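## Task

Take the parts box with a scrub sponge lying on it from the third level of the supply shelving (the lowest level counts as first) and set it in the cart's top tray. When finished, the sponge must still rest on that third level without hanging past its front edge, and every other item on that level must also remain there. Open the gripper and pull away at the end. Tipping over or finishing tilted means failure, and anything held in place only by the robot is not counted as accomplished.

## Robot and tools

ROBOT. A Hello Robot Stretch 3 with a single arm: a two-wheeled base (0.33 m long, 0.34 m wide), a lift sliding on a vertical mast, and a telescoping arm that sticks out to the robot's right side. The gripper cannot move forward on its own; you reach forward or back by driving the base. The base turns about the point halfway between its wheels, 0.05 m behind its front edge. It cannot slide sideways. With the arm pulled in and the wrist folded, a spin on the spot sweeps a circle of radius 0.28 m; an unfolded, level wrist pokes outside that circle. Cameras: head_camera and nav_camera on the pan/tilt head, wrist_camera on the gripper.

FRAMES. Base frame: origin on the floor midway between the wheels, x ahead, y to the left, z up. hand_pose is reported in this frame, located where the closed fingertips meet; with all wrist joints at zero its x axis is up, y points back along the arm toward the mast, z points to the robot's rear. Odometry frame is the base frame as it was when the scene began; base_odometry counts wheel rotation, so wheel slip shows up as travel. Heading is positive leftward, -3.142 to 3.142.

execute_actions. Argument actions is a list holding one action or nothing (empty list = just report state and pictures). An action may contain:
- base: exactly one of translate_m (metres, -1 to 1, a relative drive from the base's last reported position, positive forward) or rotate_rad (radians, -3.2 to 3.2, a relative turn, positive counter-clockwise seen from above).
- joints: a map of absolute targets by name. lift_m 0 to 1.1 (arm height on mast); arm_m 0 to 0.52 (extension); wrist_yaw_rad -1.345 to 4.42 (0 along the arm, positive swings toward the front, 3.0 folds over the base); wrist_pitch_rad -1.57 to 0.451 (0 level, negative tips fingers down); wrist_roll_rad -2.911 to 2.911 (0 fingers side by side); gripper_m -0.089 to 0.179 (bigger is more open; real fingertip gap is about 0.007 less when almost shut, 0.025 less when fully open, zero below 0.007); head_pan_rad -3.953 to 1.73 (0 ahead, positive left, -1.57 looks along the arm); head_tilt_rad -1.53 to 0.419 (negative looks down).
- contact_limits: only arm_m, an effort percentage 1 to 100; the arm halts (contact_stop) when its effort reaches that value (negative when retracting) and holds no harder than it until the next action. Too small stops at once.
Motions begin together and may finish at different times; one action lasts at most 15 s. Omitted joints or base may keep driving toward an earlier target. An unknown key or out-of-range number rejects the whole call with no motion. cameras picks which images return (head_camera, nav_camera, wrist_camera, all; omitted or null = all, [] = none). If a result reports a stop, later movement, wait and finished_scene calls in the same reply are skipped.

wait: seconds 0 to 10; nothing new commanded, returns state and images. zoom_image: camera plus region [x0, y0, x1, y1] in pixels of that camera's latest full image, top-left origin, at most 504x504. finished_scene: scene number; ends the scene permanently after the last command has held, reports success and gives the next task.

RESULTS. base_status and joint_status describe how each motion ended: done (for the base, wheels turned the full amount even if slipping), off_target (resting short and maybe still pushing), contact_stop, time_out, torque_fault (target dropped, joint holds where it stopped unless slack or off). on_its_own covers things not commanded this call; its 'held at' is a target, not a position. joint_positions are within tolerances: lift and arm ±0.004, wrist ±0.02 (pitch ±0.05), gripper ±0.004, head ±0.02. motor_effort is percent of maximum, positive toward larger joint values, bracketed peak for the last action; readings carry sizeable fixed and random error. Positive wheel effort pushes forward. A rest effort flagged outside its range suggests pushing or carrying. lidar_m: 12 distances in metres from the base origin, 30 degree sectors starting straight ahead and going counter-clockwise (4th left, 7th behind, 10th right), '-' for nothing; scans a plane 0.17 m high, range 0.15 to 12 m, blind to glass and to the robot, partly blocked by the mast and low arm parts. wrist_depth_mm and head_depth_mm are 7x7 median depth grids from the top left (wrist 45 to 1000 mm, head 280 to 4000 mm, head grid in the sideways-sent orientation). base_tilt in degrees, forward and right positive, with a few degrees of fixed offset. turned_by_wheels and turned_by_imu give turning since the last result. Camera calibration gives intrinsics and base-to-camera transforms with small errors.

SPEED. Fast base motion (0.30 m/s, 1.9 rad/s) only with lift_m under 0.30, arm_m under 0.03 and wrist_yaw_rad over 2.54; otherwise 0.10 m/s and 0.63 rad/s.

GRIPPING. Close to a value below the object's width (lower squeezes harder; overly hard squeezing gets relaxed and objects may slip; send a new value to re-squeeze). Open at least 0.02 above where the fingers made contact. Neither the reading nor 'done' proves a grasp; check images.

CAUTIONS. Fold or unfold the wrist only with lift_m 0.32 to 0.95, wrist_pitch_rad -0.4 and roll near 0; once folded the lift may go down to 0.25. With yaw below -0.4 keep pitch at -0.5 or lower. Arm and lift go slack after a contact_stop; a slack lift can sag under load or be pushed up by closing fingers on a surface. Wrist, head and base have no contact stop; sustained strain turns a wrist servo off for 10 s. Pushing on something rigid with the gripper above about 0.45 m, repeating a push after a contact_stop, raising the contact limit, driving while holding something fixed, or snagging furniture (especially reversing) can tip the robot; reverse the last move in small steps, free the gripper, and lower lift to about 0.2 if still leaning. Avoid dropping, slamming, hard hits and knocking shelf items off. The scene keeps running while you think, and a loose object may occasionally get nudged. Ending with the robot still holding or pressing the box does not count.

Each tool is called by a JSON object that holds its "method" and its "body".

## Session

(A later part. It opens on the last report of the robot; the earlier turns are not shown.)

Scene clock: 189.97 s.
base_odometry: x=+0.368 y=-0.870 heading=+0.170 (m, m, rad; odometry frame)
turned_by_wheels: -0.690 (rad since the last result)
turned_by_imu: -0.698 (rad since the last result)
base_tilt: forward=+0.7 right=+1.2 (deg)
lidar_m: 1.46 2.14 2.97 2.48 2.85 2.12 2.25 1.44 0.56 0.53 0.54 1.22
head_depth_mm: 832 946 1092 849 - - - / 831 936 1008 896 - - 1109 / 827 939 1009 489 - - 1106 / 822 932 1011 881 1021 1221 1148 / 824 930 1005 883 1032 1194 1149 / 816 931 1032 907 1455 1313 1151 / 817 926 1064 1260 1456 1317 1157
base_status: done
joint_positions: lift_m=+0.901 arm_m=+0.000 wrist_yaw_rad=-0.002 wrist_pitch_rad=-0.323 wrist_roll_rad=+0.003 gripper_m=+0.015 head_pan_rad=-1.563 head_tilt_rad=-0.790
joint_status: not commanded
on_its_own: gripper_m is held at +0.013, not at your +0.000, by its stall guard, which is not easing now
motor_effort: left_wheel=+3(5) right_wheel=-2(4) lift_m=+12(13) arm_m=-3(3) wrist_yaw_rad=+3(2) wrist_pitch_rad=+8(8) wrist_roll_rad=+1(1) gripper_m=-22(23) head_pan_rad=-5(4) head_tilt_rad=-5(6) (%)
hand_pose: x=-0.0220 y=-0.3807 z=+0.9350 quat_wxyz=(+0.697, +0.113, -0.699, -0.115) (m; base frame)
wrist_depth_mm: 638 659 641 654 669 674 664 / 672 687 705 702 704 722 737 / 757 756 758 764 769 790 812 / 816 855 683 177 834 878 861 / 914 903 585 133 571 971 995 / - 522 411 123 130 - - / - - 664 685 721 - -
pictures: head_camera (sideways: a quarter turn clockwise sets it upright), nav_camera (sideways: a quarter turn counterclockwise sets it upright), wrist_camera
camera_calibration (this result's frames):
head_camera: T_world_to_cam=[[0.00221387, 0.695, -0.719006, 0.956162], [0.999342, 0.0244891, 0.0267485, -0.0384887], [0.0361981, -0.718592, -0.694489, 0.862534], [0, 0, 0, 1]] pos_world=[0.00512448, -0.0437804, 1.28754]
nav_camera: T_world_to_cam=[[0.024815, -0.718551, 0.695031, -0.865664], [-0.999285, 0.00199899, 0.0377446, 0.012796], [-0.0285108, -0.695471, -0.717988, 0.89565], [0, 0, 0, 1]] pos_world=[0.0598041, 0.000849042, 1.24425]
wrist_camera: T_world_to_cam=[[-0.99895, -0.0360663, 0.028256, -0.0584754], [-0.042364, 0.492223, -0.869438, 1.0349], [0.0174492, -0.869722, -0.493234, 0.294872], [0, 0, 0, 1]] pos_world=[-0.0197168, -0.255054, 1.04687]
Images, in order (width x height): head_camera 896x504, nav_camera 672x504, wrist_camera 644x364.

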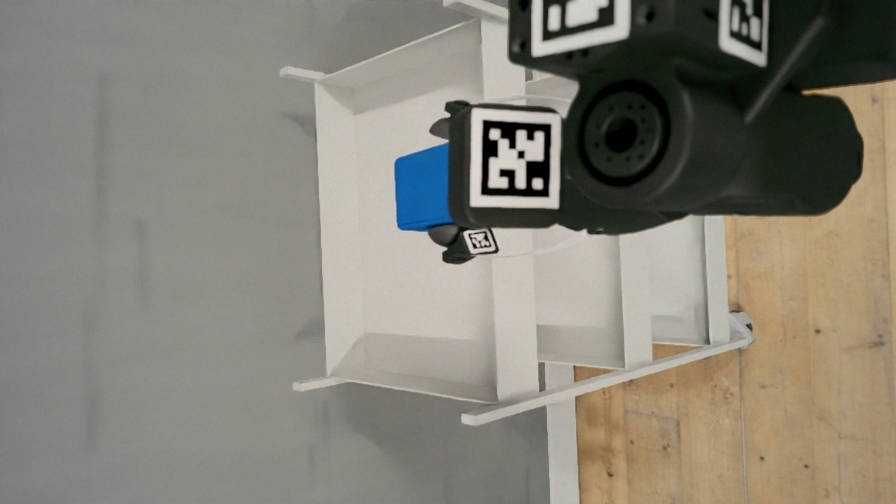

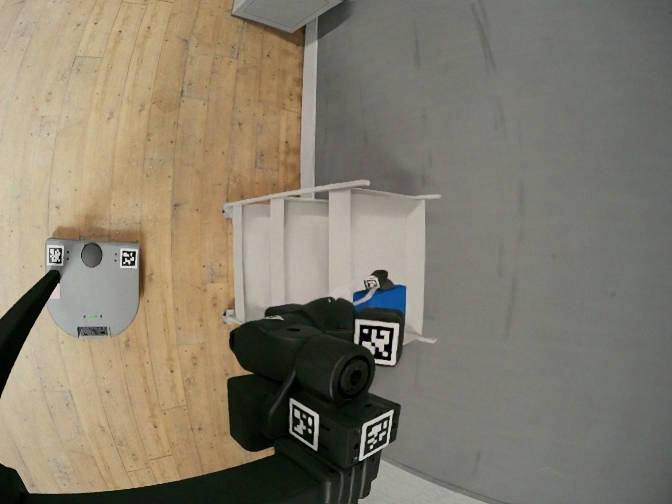

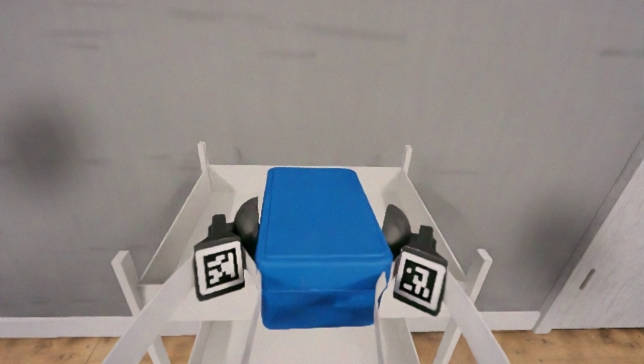

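{"method": "execute_actions", "body": {"actions": [{"joints":{"arm_m":0.39,"wrist_pitch_rad":-0.53,"lift_m":0.86}}], "cameras": []}}

{"method": "execute_actions", "body": {"actions": [{"joints":{"lift_m":0.745}}]}}

Scene clock: 204.80 s.
base_odometry: x=+0.368 y=-0.870 heading=+0.170 (m, m, rad; odometry frame)
turned_by_wheels: +0.000 (rad since the last result)
turned_by_imu: -0.001 (rad since the last result)
base_tilt: forward=+0.7 right=+1.2 (deg)
lidar_m: 1.46 2.14 2.97 2.49 2.86 2.12 2.25 1.45 0.56 0.53 0.54 1.21
head_depth_mm: 829 911 - 822 1406 1300 1141 / 827 897 979 873 1014 1220 1146 / 828 901 990 877 1022 1232 1141 / 823 933 1014 878 1024 1217 1146 / 822 934 1009 880 1028 1197 1155 / 818 929 1024 908 1458 1317 1149 / 817 923 1065 1255 1466 1319 1159
base_status: not commanded
joint_positions: lift_m=+0.861 arm_m=+0.390 wrist_yaw_rad=-0.002 wrist_pitch_rad=-0.550 wrist_roll_rad=+0.003 gripper_m=+0.015 head_pan_rad=-1.563 head_tilt_rad=-0.790
joint_status: all done
on_its_own: gripper_m is held at +0.013, not at your +0.000, by its stall guard, which is not easing now
motor_effort: left_wheel=+3(2) right_wheel=-2(2) lift_m=+13(12) arm_m=+5(4) wrist_yaw_rad=+3(2) wrist_pitch_rad=+7(6) wrist_roll_rad=+1(1) gripper_m=-22(24) head_pan_rad=-4(3) head_tilt_rad=-5(6) (%)
hand_pose: x=-0.0220 y=-0.7404 z=+0.8448 quat_wxyz=(+0.679, +0.191, -0.682, -0.193) (m; base frame)
wrist_depth_mm: 295 298 299 303 303 309 315 / 329 330 335 342 345 350 347 / 372 378 385 390 396 402 408 / 414 439 431 177 462 459 467 / 480 350 332 134 352 521 571 / 302 341 329 123 131 346 730 / 290 299 306 293 308 282 882
pictures: none
No camera images: the call's "cameras" was empty. Leave "cameras" out to get every camera's image.

Scene clock: 206.67 s.
base_odometry: x=+0.368 y=-0.870 heading=+0.170 (m, m, rad; odometry frame)
turned_by_wheels: +0.000 (rad since the last result)
turned_by_imu: +0.000 (rad since the last result)
base_tilt: forward=+0.7 right=+1.3 (deg)
lidar_m: 1.46 2.14 2.97 2.49 2.85 2.12 2.25 1.45 0.57 0.53 0.54 1.21
head_depth_mm: 836 945 1096 1195 - - 1120 / 828 941 1020 836 1016 1213 1146 / 827 941 1035 839 1024 1228 1148 / 822 934 1009 875 1025 1220 1146 / 818 932 1010 884 1030 1199 1150 / 818 928 1026 907 1456 1307 1156 / 817 925 1064 1260 1465 1324 1159
base_status: not commanded
joint_positions: lift_m=+0.746 arm_m=+0.390 wrist_yaw_rad=-0.002 wrist_pitch_rad=-0.550 wrist_roll_rad=+0.003 gripper_m=+0.015 head_pan_rad=-1.563 head_tilt_rad=-0.790
joint_status: all done
on_its_own: gripper_m is held at +0.013, not at your +0.000, by its stall guard, which is not easing now
motor_effort: left_wheel=+3(2) right_wheel=-2(2) lift_m=+13(12) arm_m=+5(4) wrist_yaw_rad=+3(2) wrist_pitch_rad=+7(7) wrist_roll_rad=+1(1) gripper_m=-23(23) head_pan_rad=-4(3) head_tilt_rad=-5(5) (%)
hand_pose: x=-0.0220 y=-0.7404 z=+0.7298 quat_wxyz=(+0.679, +0.191, -0.681, -0.193) (m; base frame)
wrist_depth_mm: 296 298 300 302 307 310 311 / 329 336 335 337 346 351 346 / 260 266 266 271 275 268 398 / 276 282 286 177 293 285 439 / 246 248 246 134 257 257 204 / 214 216 206 123 131 225 203 / 191 192 193 187 196 198 195
pictures: head_camera (sideways: a quarter turn clockwise sets it upright), nav_camera (sideways: a quarter turn counterclockwise sets it upright), wrist_camera
camera_calibration (this result's frames):
head_camera: T_world_to_cam=[[0.00221497, 0.695073, -0.718935, 0.95607], [0.999342, 0.024484, 0.0267502, -0.0384909], [0.0361958, -0.718522, -0.694562, 0.862629], [0, 0, 0, 1]] pos_world=[0.00512436, -0.043779, 1.28753]
nav_camera: T_world_to_cam=[[0.0248139, -0.718622, 0.694958, -0.865569], [-0.999285, 0.00199755, 0.0377456, 0.0127947], [-0.028513, -0.695398, -0.718059, 0.895742], [0, 0, 0, 1]] pos_world=[0.059804, 0.000854755, 1.24425]
wrist_camera: T_world_to_cam=[[-0.998968, -0.0412587, 0.0190111, -0.0627316], [-0.041894, 0.674875, -0.736742, 1.07199], [0.0175669, -0.736778, -0.675906, 0.112564], [0, 0, 0, 1]] pos_world=[-0.0197345, -0.64311, 0.867052]
Images, in order (width x height): head_camera 896x504, nav_camera 672x504, wrist_camera 644x364.

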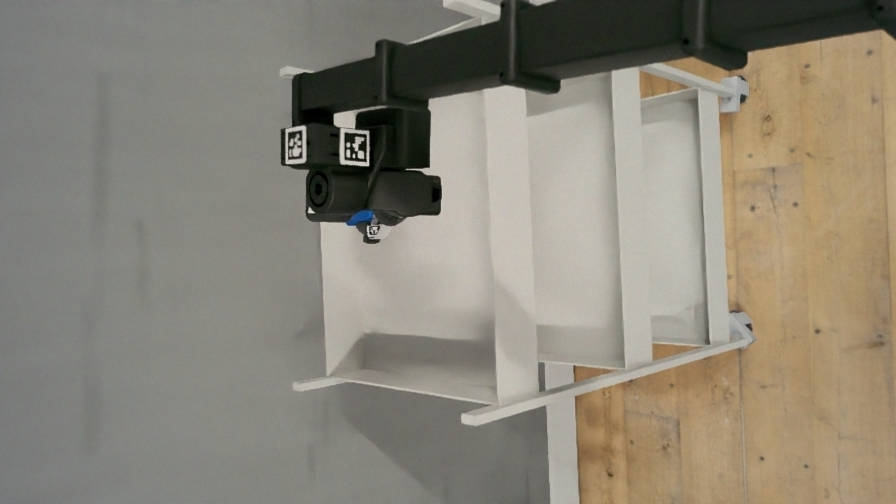

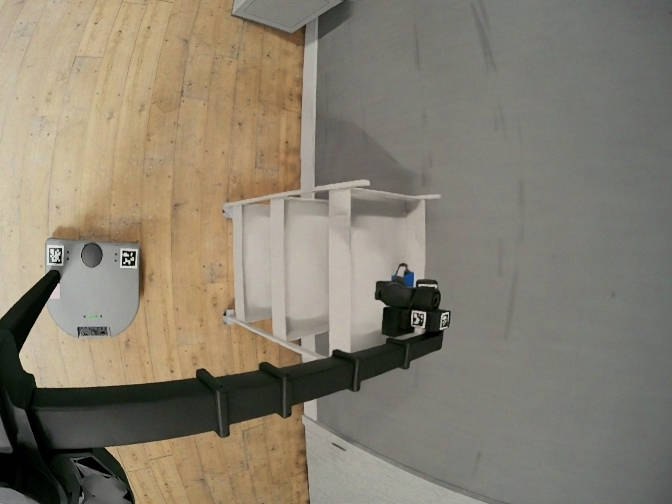

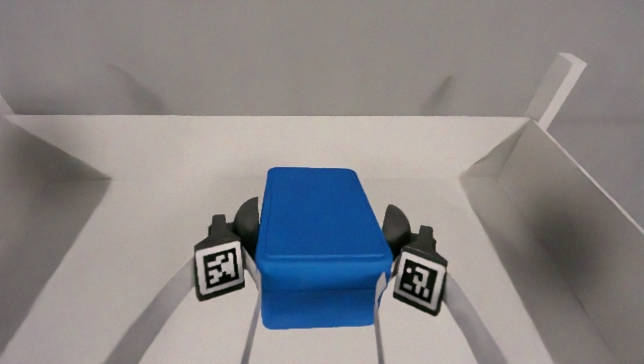

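{"method": "execute_actions", "body": {"actions": [{"joints":{"lift_m":0.712}}], "cameras": ["wrist_camera"]}}

Scene clock: 213.07 s.
base_odometry: x=+0.368 y=-0.870 heading=+0.170 (m, m, rad; odometry frame)
turned_by_wheels: +0.000 (rad since the last result)
turned_by_imu: -0.001 (rad since the last result)
base_tilt: forward=+0.7 right=+1.2 (deg)
lidar_m: 1.46 2.14 2.97 2.49 2.85 2.11 2.25 1.45 0.57 0.53 0.54 1.21
head_depth_mm: 833 941 1094 847 - - 1118 / 828 938 1015 826 1020 1219 1140 / 825 935 1035 829 1019 1233 1145 / 822 932 1014 877 1026 1220 1145 / 821 925 1009 880 1027 1192 1147 / 820 925 1029 905 1466 1314 1149 / 816 926 1066 1260 1461 1308 1166
base_status: not commanded
joint_positions: lift_m=+0.713 arm_m=+0.390 wrist_yaw_rad=-0.002 wrist_pitch_rad=-0.550 wrist_roll_rad=+0.003 gripper_m=+0.015 head_pan_rad=-1.563 head_tilt_rad=-0.790
joint_status: all done
on_its_own: gripper_m is held at +0.013, not at your +0.000, by its stall guard, which is not easing now
motor_effort: left_wheel=+2(2) right_wheel=-2(2) lift_m=+13(13) arm_m=+5(5) wrist_yaw_rad=+2(2) wrist_pitch_rad=+7(7) wrist_roll_rad=+1(1) gripper_m=-23(23) head_pan_rad=-4(4) head_tilt_rad=-5(5) (%)
hand_pose: x=-0.0220 y=-0.7404 z=+0.6968 quat_wxyz=(+0.679, +0.191, -0.681, -0.193) (m; base frame)
wrist_depth_mm: 294 298 302 304 309 308 303 / 234 237 239 245 330 334 344 / 253 257 259 265 265 265 223 / 241 244 247 177 257 255 203 / 205 208 207 134 214 217 202 / 180 180 172 123 130 188 187 / 159 161 161 156 164 165 166
pictures: wrist_camera
camera_calibration (this result's frames):
wrist_camera: T_world_to_cam=[[-0.998968, -0.0412602, 0.0190067, -0.0621015], [-0.0418934, 0.674946, -0.736677, 1.04766], [0.0175669, -0.736713, -0.675978, 0.0903593], [0, 0, 0, 1]] pos_world=[-0.0197345, -0.643109, 0.83405]
Images, in order (width x height): wrist_camera 644x364.

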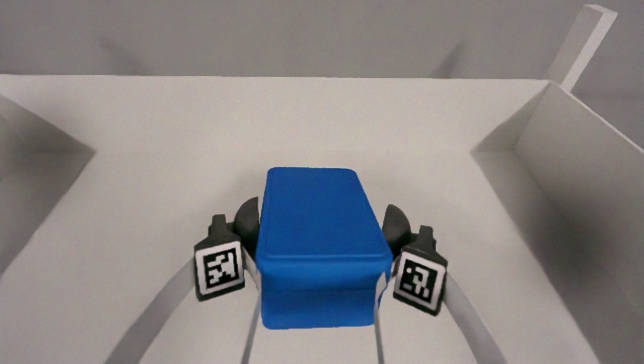

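{"method": "execute_actions", "body": {"actions": [{"joints":{"lift_m":0.703}}], "cameras": ["wrist_camera"]}}

{"method": "execute_actions", "body": {"actions": [{"joints":{"gripper_m":0.1}}], "cameras": ["wrist_camera"]}}

{"method": "execute_actions", "body": {"actions": [{"joints":{"lift_m":0.83}}], "cameras": []}}

{"method": "execute_actions", "body": {"actions": [{"joints":{"arm_m":0.0,"lift_m":0.88,"head_pan_rad":-0.9,"head_tilt_rad":-0.5}}]}}

Scene clock: 219.50 s.
base_odometry: x=+0.368 y=-0.870 heading=+0.170 (m, m, rad; odometry frame)
turned_by_wheels: +0.000 (rad since the last result)
turned_by_imu: -0.001 (rad since the last result)
base_tilt: forward=+0.7 right=+1.3 (deg)
lidar_m: 1.46 2.14 2.97 2.49 2.86 2.11 2.25 1.45 0.57 0.53 0.54 1.21
head_depth_mm: 833 947 1086 850 1448 - - / 830 942 1021 827 1018 1212 1140 / 826 940 1014 833 1020 1237 1145 / 825 936 1014 875 1026 1213 1146 / 820 931 1011 879 1031 1201 1154 / 819 928 1027 908 1460 1312 1151 / 814 926 1066 1261 1468 1321 1162
base_status: not commanded
joint_positions: lift_m=+0.704 arm_m=+0.390 wrist_yaw_rad=-0.002 wrist_pitch_rad=-0.545 wrist_roll_rad=+0.003 gripper_m=+0.015 head_pan_rad=-1.563 head_tilt_rad=-0.790
joint_status: all done
on_its_own: gripper_m is held at +0.013, not at your +0.000, by its stall guard, which is not easing now
motor_effort: left_wheel=+2(2) right_wheel=-2(2) lift_m=+12(13) arm_m=+5(5) wrist_yaw_rad=+2(3) wrist_pitch_rad=+5(6) wrist_roll_rad=+1(1) gripper_m=-23(23) head_pan_rad=-3(4) head_tilt_rad=-4(6) (%)
hand_pose: x=-0.0220 y=-0.7411 z=+0.6888 quat_wxyz=(+0.680, +0.190, -0.682, -0.192) (m; base frame)
wrist_depth_mm: 297 296 302 302 310 309 298 / 227 229 238 244 244 248 342 / 253 255 257 261 268 262 212 / 232 233 236 172 241 246 204 / 197 198 197 134 203 207 197 / 171 172 166 123 131 178 181 / 152 152 154 151 156 159 160
pictures: wrist_camera
camera_calibration (this result's frames):
wrist_camera: T_world_to_cam=[[-0.998967, -0.041169, 0.0192146, -0.0620575], [-0.0419015, 0.671408, -0.739902, 1.04188], [0.0175602, -0.739943, -0.67244, 0.079594], [0, 0, 0, 1]] pos_world=[-0.0197347, -0.64319, 0.825607]
Images, in order (width x height): wrist_camera 644x364.

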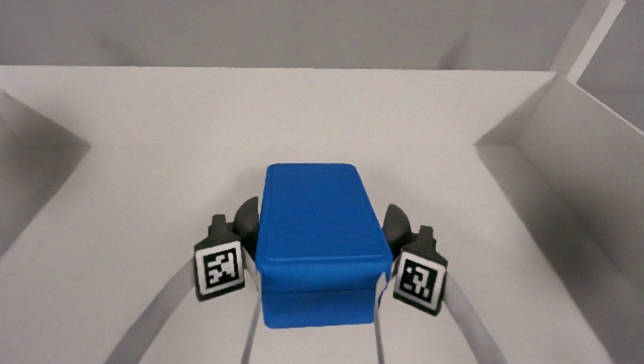

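Scene clock: 220.83 s.
base_odometry: x=+0.368 y=-0.870 heading=+0.170 (m, m, rad; odometry frame)
turned_by_wheels: +0.000 (rad since the last result)
turned_by_imu: +0.000 (rad since the last result)
base_tilt: forward=+0.7 right=+1.2 (deg)
lidar_m: 1.46 2.13 2.96 2.49 2.86 2.12 2.25 1.45 0.56 0.53 0.54 1.21
head_depth_mm: 831 944 1090 848 1439 - - / 831 940 1019 823 1021 1213 1143 / 826 936 1019 828 1021 1234 1147 / 822 934 1015 878 1023 1220 1149 / 821 931 1007 880 1027 1192 1147 / 818 928 1031 905 1464 1310 1160 / 815 924 1065 1257 1459 1315 1156
base_status: not commanded
joint_positions: lift_m=+0.704 arm_m=+0.390 wrist_yaw_rad=-0.001 wrist_pitch_rad=-0.546 wrist_roll_rad=+0.003 gripper_m=+0.100 head_pan_rad=-1.563 head_tilt_rad=-0.790
joint_status: all done
motor_effort: left_wheel=+2(3) right_wheel=-2(2) lift_m=+13(12) arm_m=+4(5) wrist_yaw_rad=+1(3) wrist_pitch_rad=+5(5) wrist_roll_rad=+1(1) gripper_m=+1(94) head_pan_rad=-4(4) head_tilt_rad=-4(5) (%)
hand_pose: x=-0.0218 y=-0.7411 z=+0.6887 quat_wxyz=(+0.680, +0.190, -0.682, -0.192) (m; base frame)
wrist_depth_mm: 295 296 300 300 302 311 298 / 228 232 234 243 247 247 339 / 253 256 261 264 267 262 213 / 232 233 236 179 241 245 204 / 197 198 194 152 207 207 196 / 171 172 167 132 170 180 180 / 153 153 153 148 156 157 159
pictures: wrist_camera
camera_calibration (this result's frames):
wrist_camera: T_world_to_cam=[[-0.998944, -0.0417538, 0.0191915, -0.06235], [-0.0422865, 0.67176, -0.73956, 1.04177], [0.0179874, -0.739591, -0.672816, 0.0801013], [0, 0, 0, 1]] pos_world=[-0.0196721, -0.643181, 0.825541]
Images, in order (width x height): wrist_camera 644x364.

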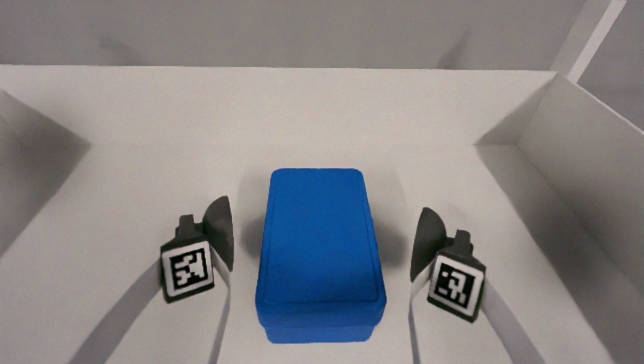

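Scene clock: 222.83 s.
base_odometry: x=+0.368 y=-0.870 heading=+0.170 (m, m, rad; odometry frame)
turned_by_wheels: +0.000 (rad since the last result)
turned_by_imu: +0.000 (rad since the last result)
base_tilt: forward=+0.7 right=+1.3 (deg)
lidar_m: 1.45 2.13 2.97 2.49 2.85 2.12 2.24 1.45 0.57 0.53 0.54 1.21
head_depth_mm: 833 935 - - 1404 1277 1143 / 826 910 1004 874 1018 1217 1142 / 828 924 - 869 1022 1230 1148 / 822 934 1004 878 1022 1215 1145 / 823 928 1017 880 1026 1197 1158 / 819 927 1024 910 1464 1304 1156 / 816 925 1067 1260 1462 1323 1156
base_status: not commanded
joint_positions: lift_m=+0.829 arm_m=+0.390 wrist_yaw_rad=-0.001 wrist_pitch_rad=-0.546 wrist_roll_rad=+0.003 gripper_m=+0.100 head_pan_rad=-1.563 head_tilt_rad=-0.790
joint_status: all done
motor_effort: left_wheel=+2(2) right_wheel=-2(2) lift_m=+34(34) arm_m=+4(4) wrist_yaw_rad=+2(2) wrist_pitch_rad=+5(5) wrist_roll_rad=+1(1) gripper_m=+1(0) head_pan_rad=-3(3) head_tilt_rad=-4(6) (%)
hand_pose: x=-0.0218 y=-0.7411 z=+0.8146 quat_wxyz=(+0.680, +0.190, -0.682, -0.192) (m; base frame)
wrist_depth_mm: 295 297 302 302 304 307 313 / 325 333 335 339 344 348 352 / 372 382 378 385 392 394 400 / 407 408 426 426 425 439 467 / 320 339 343 348 355 343 561 / 292 309 304 309 315 282 707 / 271 273 275 239 280 272 838
pictures: none
No camera images: the call's "cameras" was empty. Leave "cameras" out to get every camera's image.

Scene clock: 226.90 s.
base_odometry: x=+0.368 y=-0.870 heading=+0.170 (m, m, rad; odometry frame)
turned_by_wheels: +0.000 (rad since the last result)
turned_by_imu: -0.001 (rad since the last result)
base_tilt: forward=+0.7 right=+1.2 (deg)
lidar_m: 1.46 2.13 2.96 2.48 2.85 2.11 2.25 1.45 0.57 0.53 0.54 1.21
head_depth_mm: 822 880 949 1025 1111 752 889 / 871 934 1008 1096 1203 1336 1277 / 924 997 1082 1187 1319 1458 1312 / 984 1069 1167 1289 1449 1536 1317 / 1059 1161 1272 1416 1597 1582 1324 / 1138 1251 1389 1564 1705 1588 1322 / 1229 1370 1539 1699 1477 1527 1322
base_status: not commanded
joint_positions: lift_m=+0.879 arm_m=+0.000 wrist_yaw_rad=-0.001 wrist_pitch_rad=-0.546 wrist_roll_rad=+0.003 gripper_m=+0.100 head_pan_rad=-0.907 head_tilt_rad=-0.507
joint_status: all done
motor_effort: left_wheel=+2(2) right_wheel=-2(2) lift_m=+34(36) arm_m=-3(3) wrist_yaw_rad=+2(2) wrist_pitch_rad=+5(5) wrist_roll_rad=+1(1) gripper_m=+0(1) head_pan_rad=+4(36) head_tilt_rad=+5(30) (%)
hand_pose: x=-0.0218 y=-0.3519 z=+0.8646 quat_wxyz=(+0.680, +0.190, -0.682, -0.192) (m; base frame)
wrist_depth_mm: 668 663 677 671 688 694 700 / 752 748 685 702 742 791 780 / 827 862 599 603 596 891 895 / 980 453 494 502 514 - - / - - 708 741 755 - - / - - 640 677 694 - - / 952 956 868 861 982 - -
pictures: head_camera (sideways: a quarter turn clockwise sets it upright), nav_camera (sideways: a quarter turn counterclockwise sets it upright), wrist_camera
camera_calibration (this result's frames):
head_camera: T_world_to_cam=[[-0.281697, 0.372249, -0.884352, 1.17345], [0.77263, 0.63451, 0.0209743, -0.0295972], [0.568938, -0.677368, -0.46635, 0.562487], [0, 0, 0, 1]] pos_world=[0.0334048, -0.0370259, 1.30068]
nav_camera: T_world_to_cam=[[0.321021, -0.378942, 0.867957, -1.09289], [-0.799186, -0.600146, 0.0335679, 0.0169999], [0.50818, -0.704435, -0.495504, 0.602951], [0, 0, 0, 1]] pos_world=[0.058019, 0.0208008, 1.24678]
wrist_camera: T_world_to_cam=[[-0.998944, -0.0417538, 0.0191914, -0.0494774], [-0.0422864, 0.671761, -0.73956, 0.910445], [0.0179874, -0.739591, -0.672817, 0.486253], [0, 0, 0, 1]] pos_world=[-0.0196721, -0.254039, 1.00144]
Images, in order (width x height): head_camera 896x504, nav_camera 672x504, wrist_camera 644x364.

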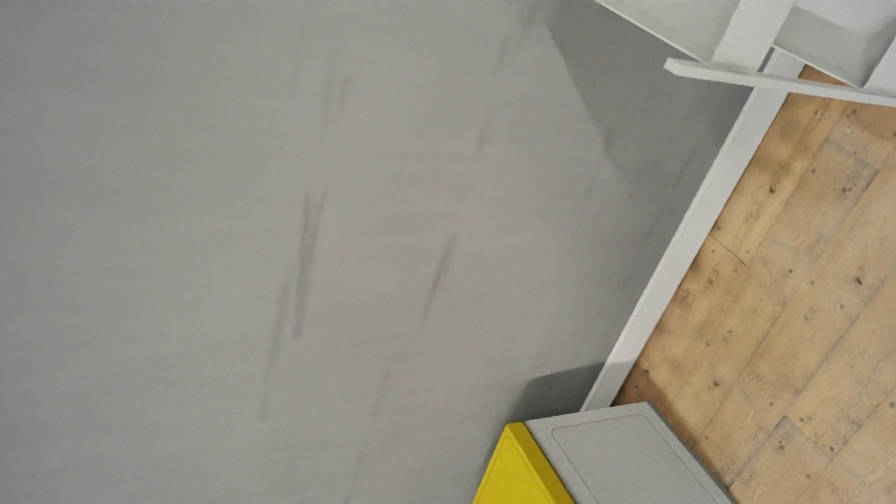

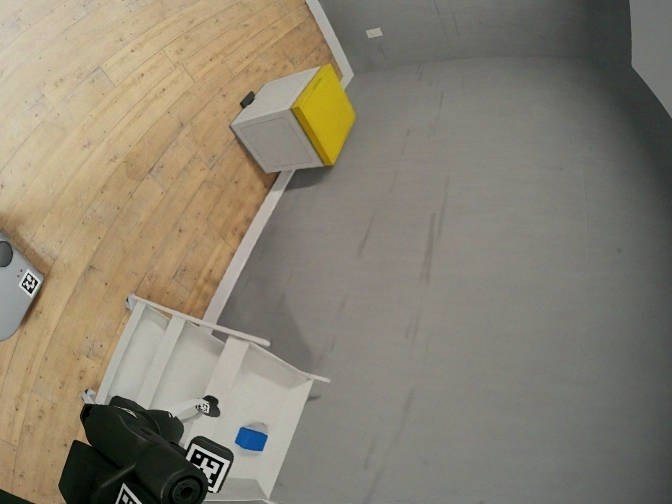

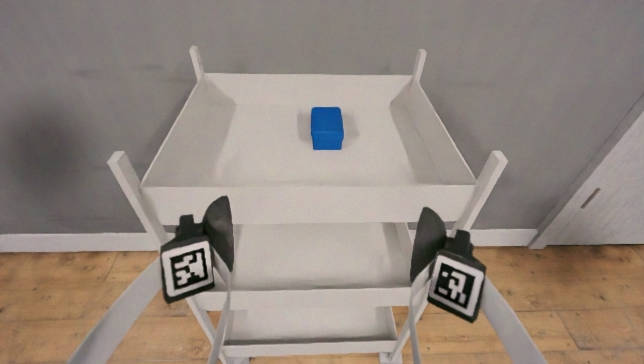

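Check the shelf while moving a little clearer.

{"method": "execute_actions", "body": {"actions": [{"base":{"translate_m":0.15},"joints":{"head_pan_rad":0.65,"head_tilt_rad":-0.2,"wrist_yaw_rad":1.5,"wrist_pitch_rad":-0.4}}], "cameras": ["head_camera"]}}

Scene clock: 233.37 s.
base_odometry: x=+0.515 y=-0.845 heading=+0.170 (m, m, rad; odometry frame)
turned_by_wheels: +0.000 (rad since the last result)
turned_by_imu: +0.000 (rad since the last result)
base_tilt: forward=+0.7 right=+1.2 (deg)
lidar_m: 1.42 2.01 2.49 2.50 2.87 2.27 2.29 1.41 0.55 0.51 0.97 1.08
head_depth_mm: 2068 2088 2178 2258 2338 2255 1707 / 2141 1905 1996 2041 2133 2123 1700 / 2282 2366 2472 2522 2516 2204 1700 / 2499 2542 2640 2706 2617 2254 1705 / 2669 2381 2409 2500 2608 2259 1707 / 2856 2984 3130 3276 3268 2271 1702 / 2940 3142 3228 3267 3162 2274 1718
base_status: done
joint_positions: lift_m=+0.879 arm_m=+0.000 wrist_yaw_rad=+1.497 wrist_pitch_rad=-0.420 wrist_roll_rad=+0.003 gripper_m=+0.100 head_pan_rad=+0.643 head_tilt_rad=-0.211
joint_status: all done
motor_effort: left_wheel=+2(6) right_wheel=-2(3) lift_m=+34(33) arm_m=-3(3) wrist_yaw_rad=+4(6) wrist_pitch_rad=+7(7) wrist_roll_rad=+1(1) gripper_m=+1(1) head_pan_rad=+3(46) head_tilt_rad=+6(29) (%)
hand_pose: x=+0.2021 y=-0.1621 z=+0.8916 quat_wxyz=(+0.607, +0.579, -0.407, +0.361) (m; base frame)
wrist_depth_mm: - - - - - - 797 / - - - - - - 827 / - - - - - - 834 / - - - - - - 812 / - - - - - - 819 / - - - - - - 841 / - - - - - - 828
pictures: head_camera (sideways: a quarter turn clockwise sets it upright)
camera_calibration (this result's frames):
head_camera: T_world_to_cam=[[-0.155188, -0.106862, -0.982088, 1.30029], [-0.622202, 0.782747, 0.0131478, -0.010906], [0.767321, 0.613097, -0.187962, 0.198974], [0, 0, 0, 1]] pos_world=[0.0423255, 0.025497, 1.31454]
Images, in order (width x height): head_camera 896x504.

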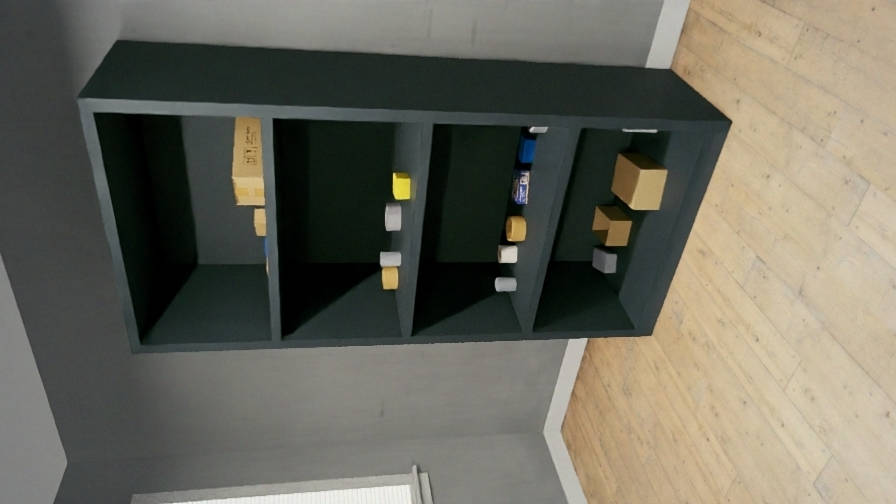

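{"method": "finished_scene", "body": {"scene": 1}}

The scene is finished: the task was done.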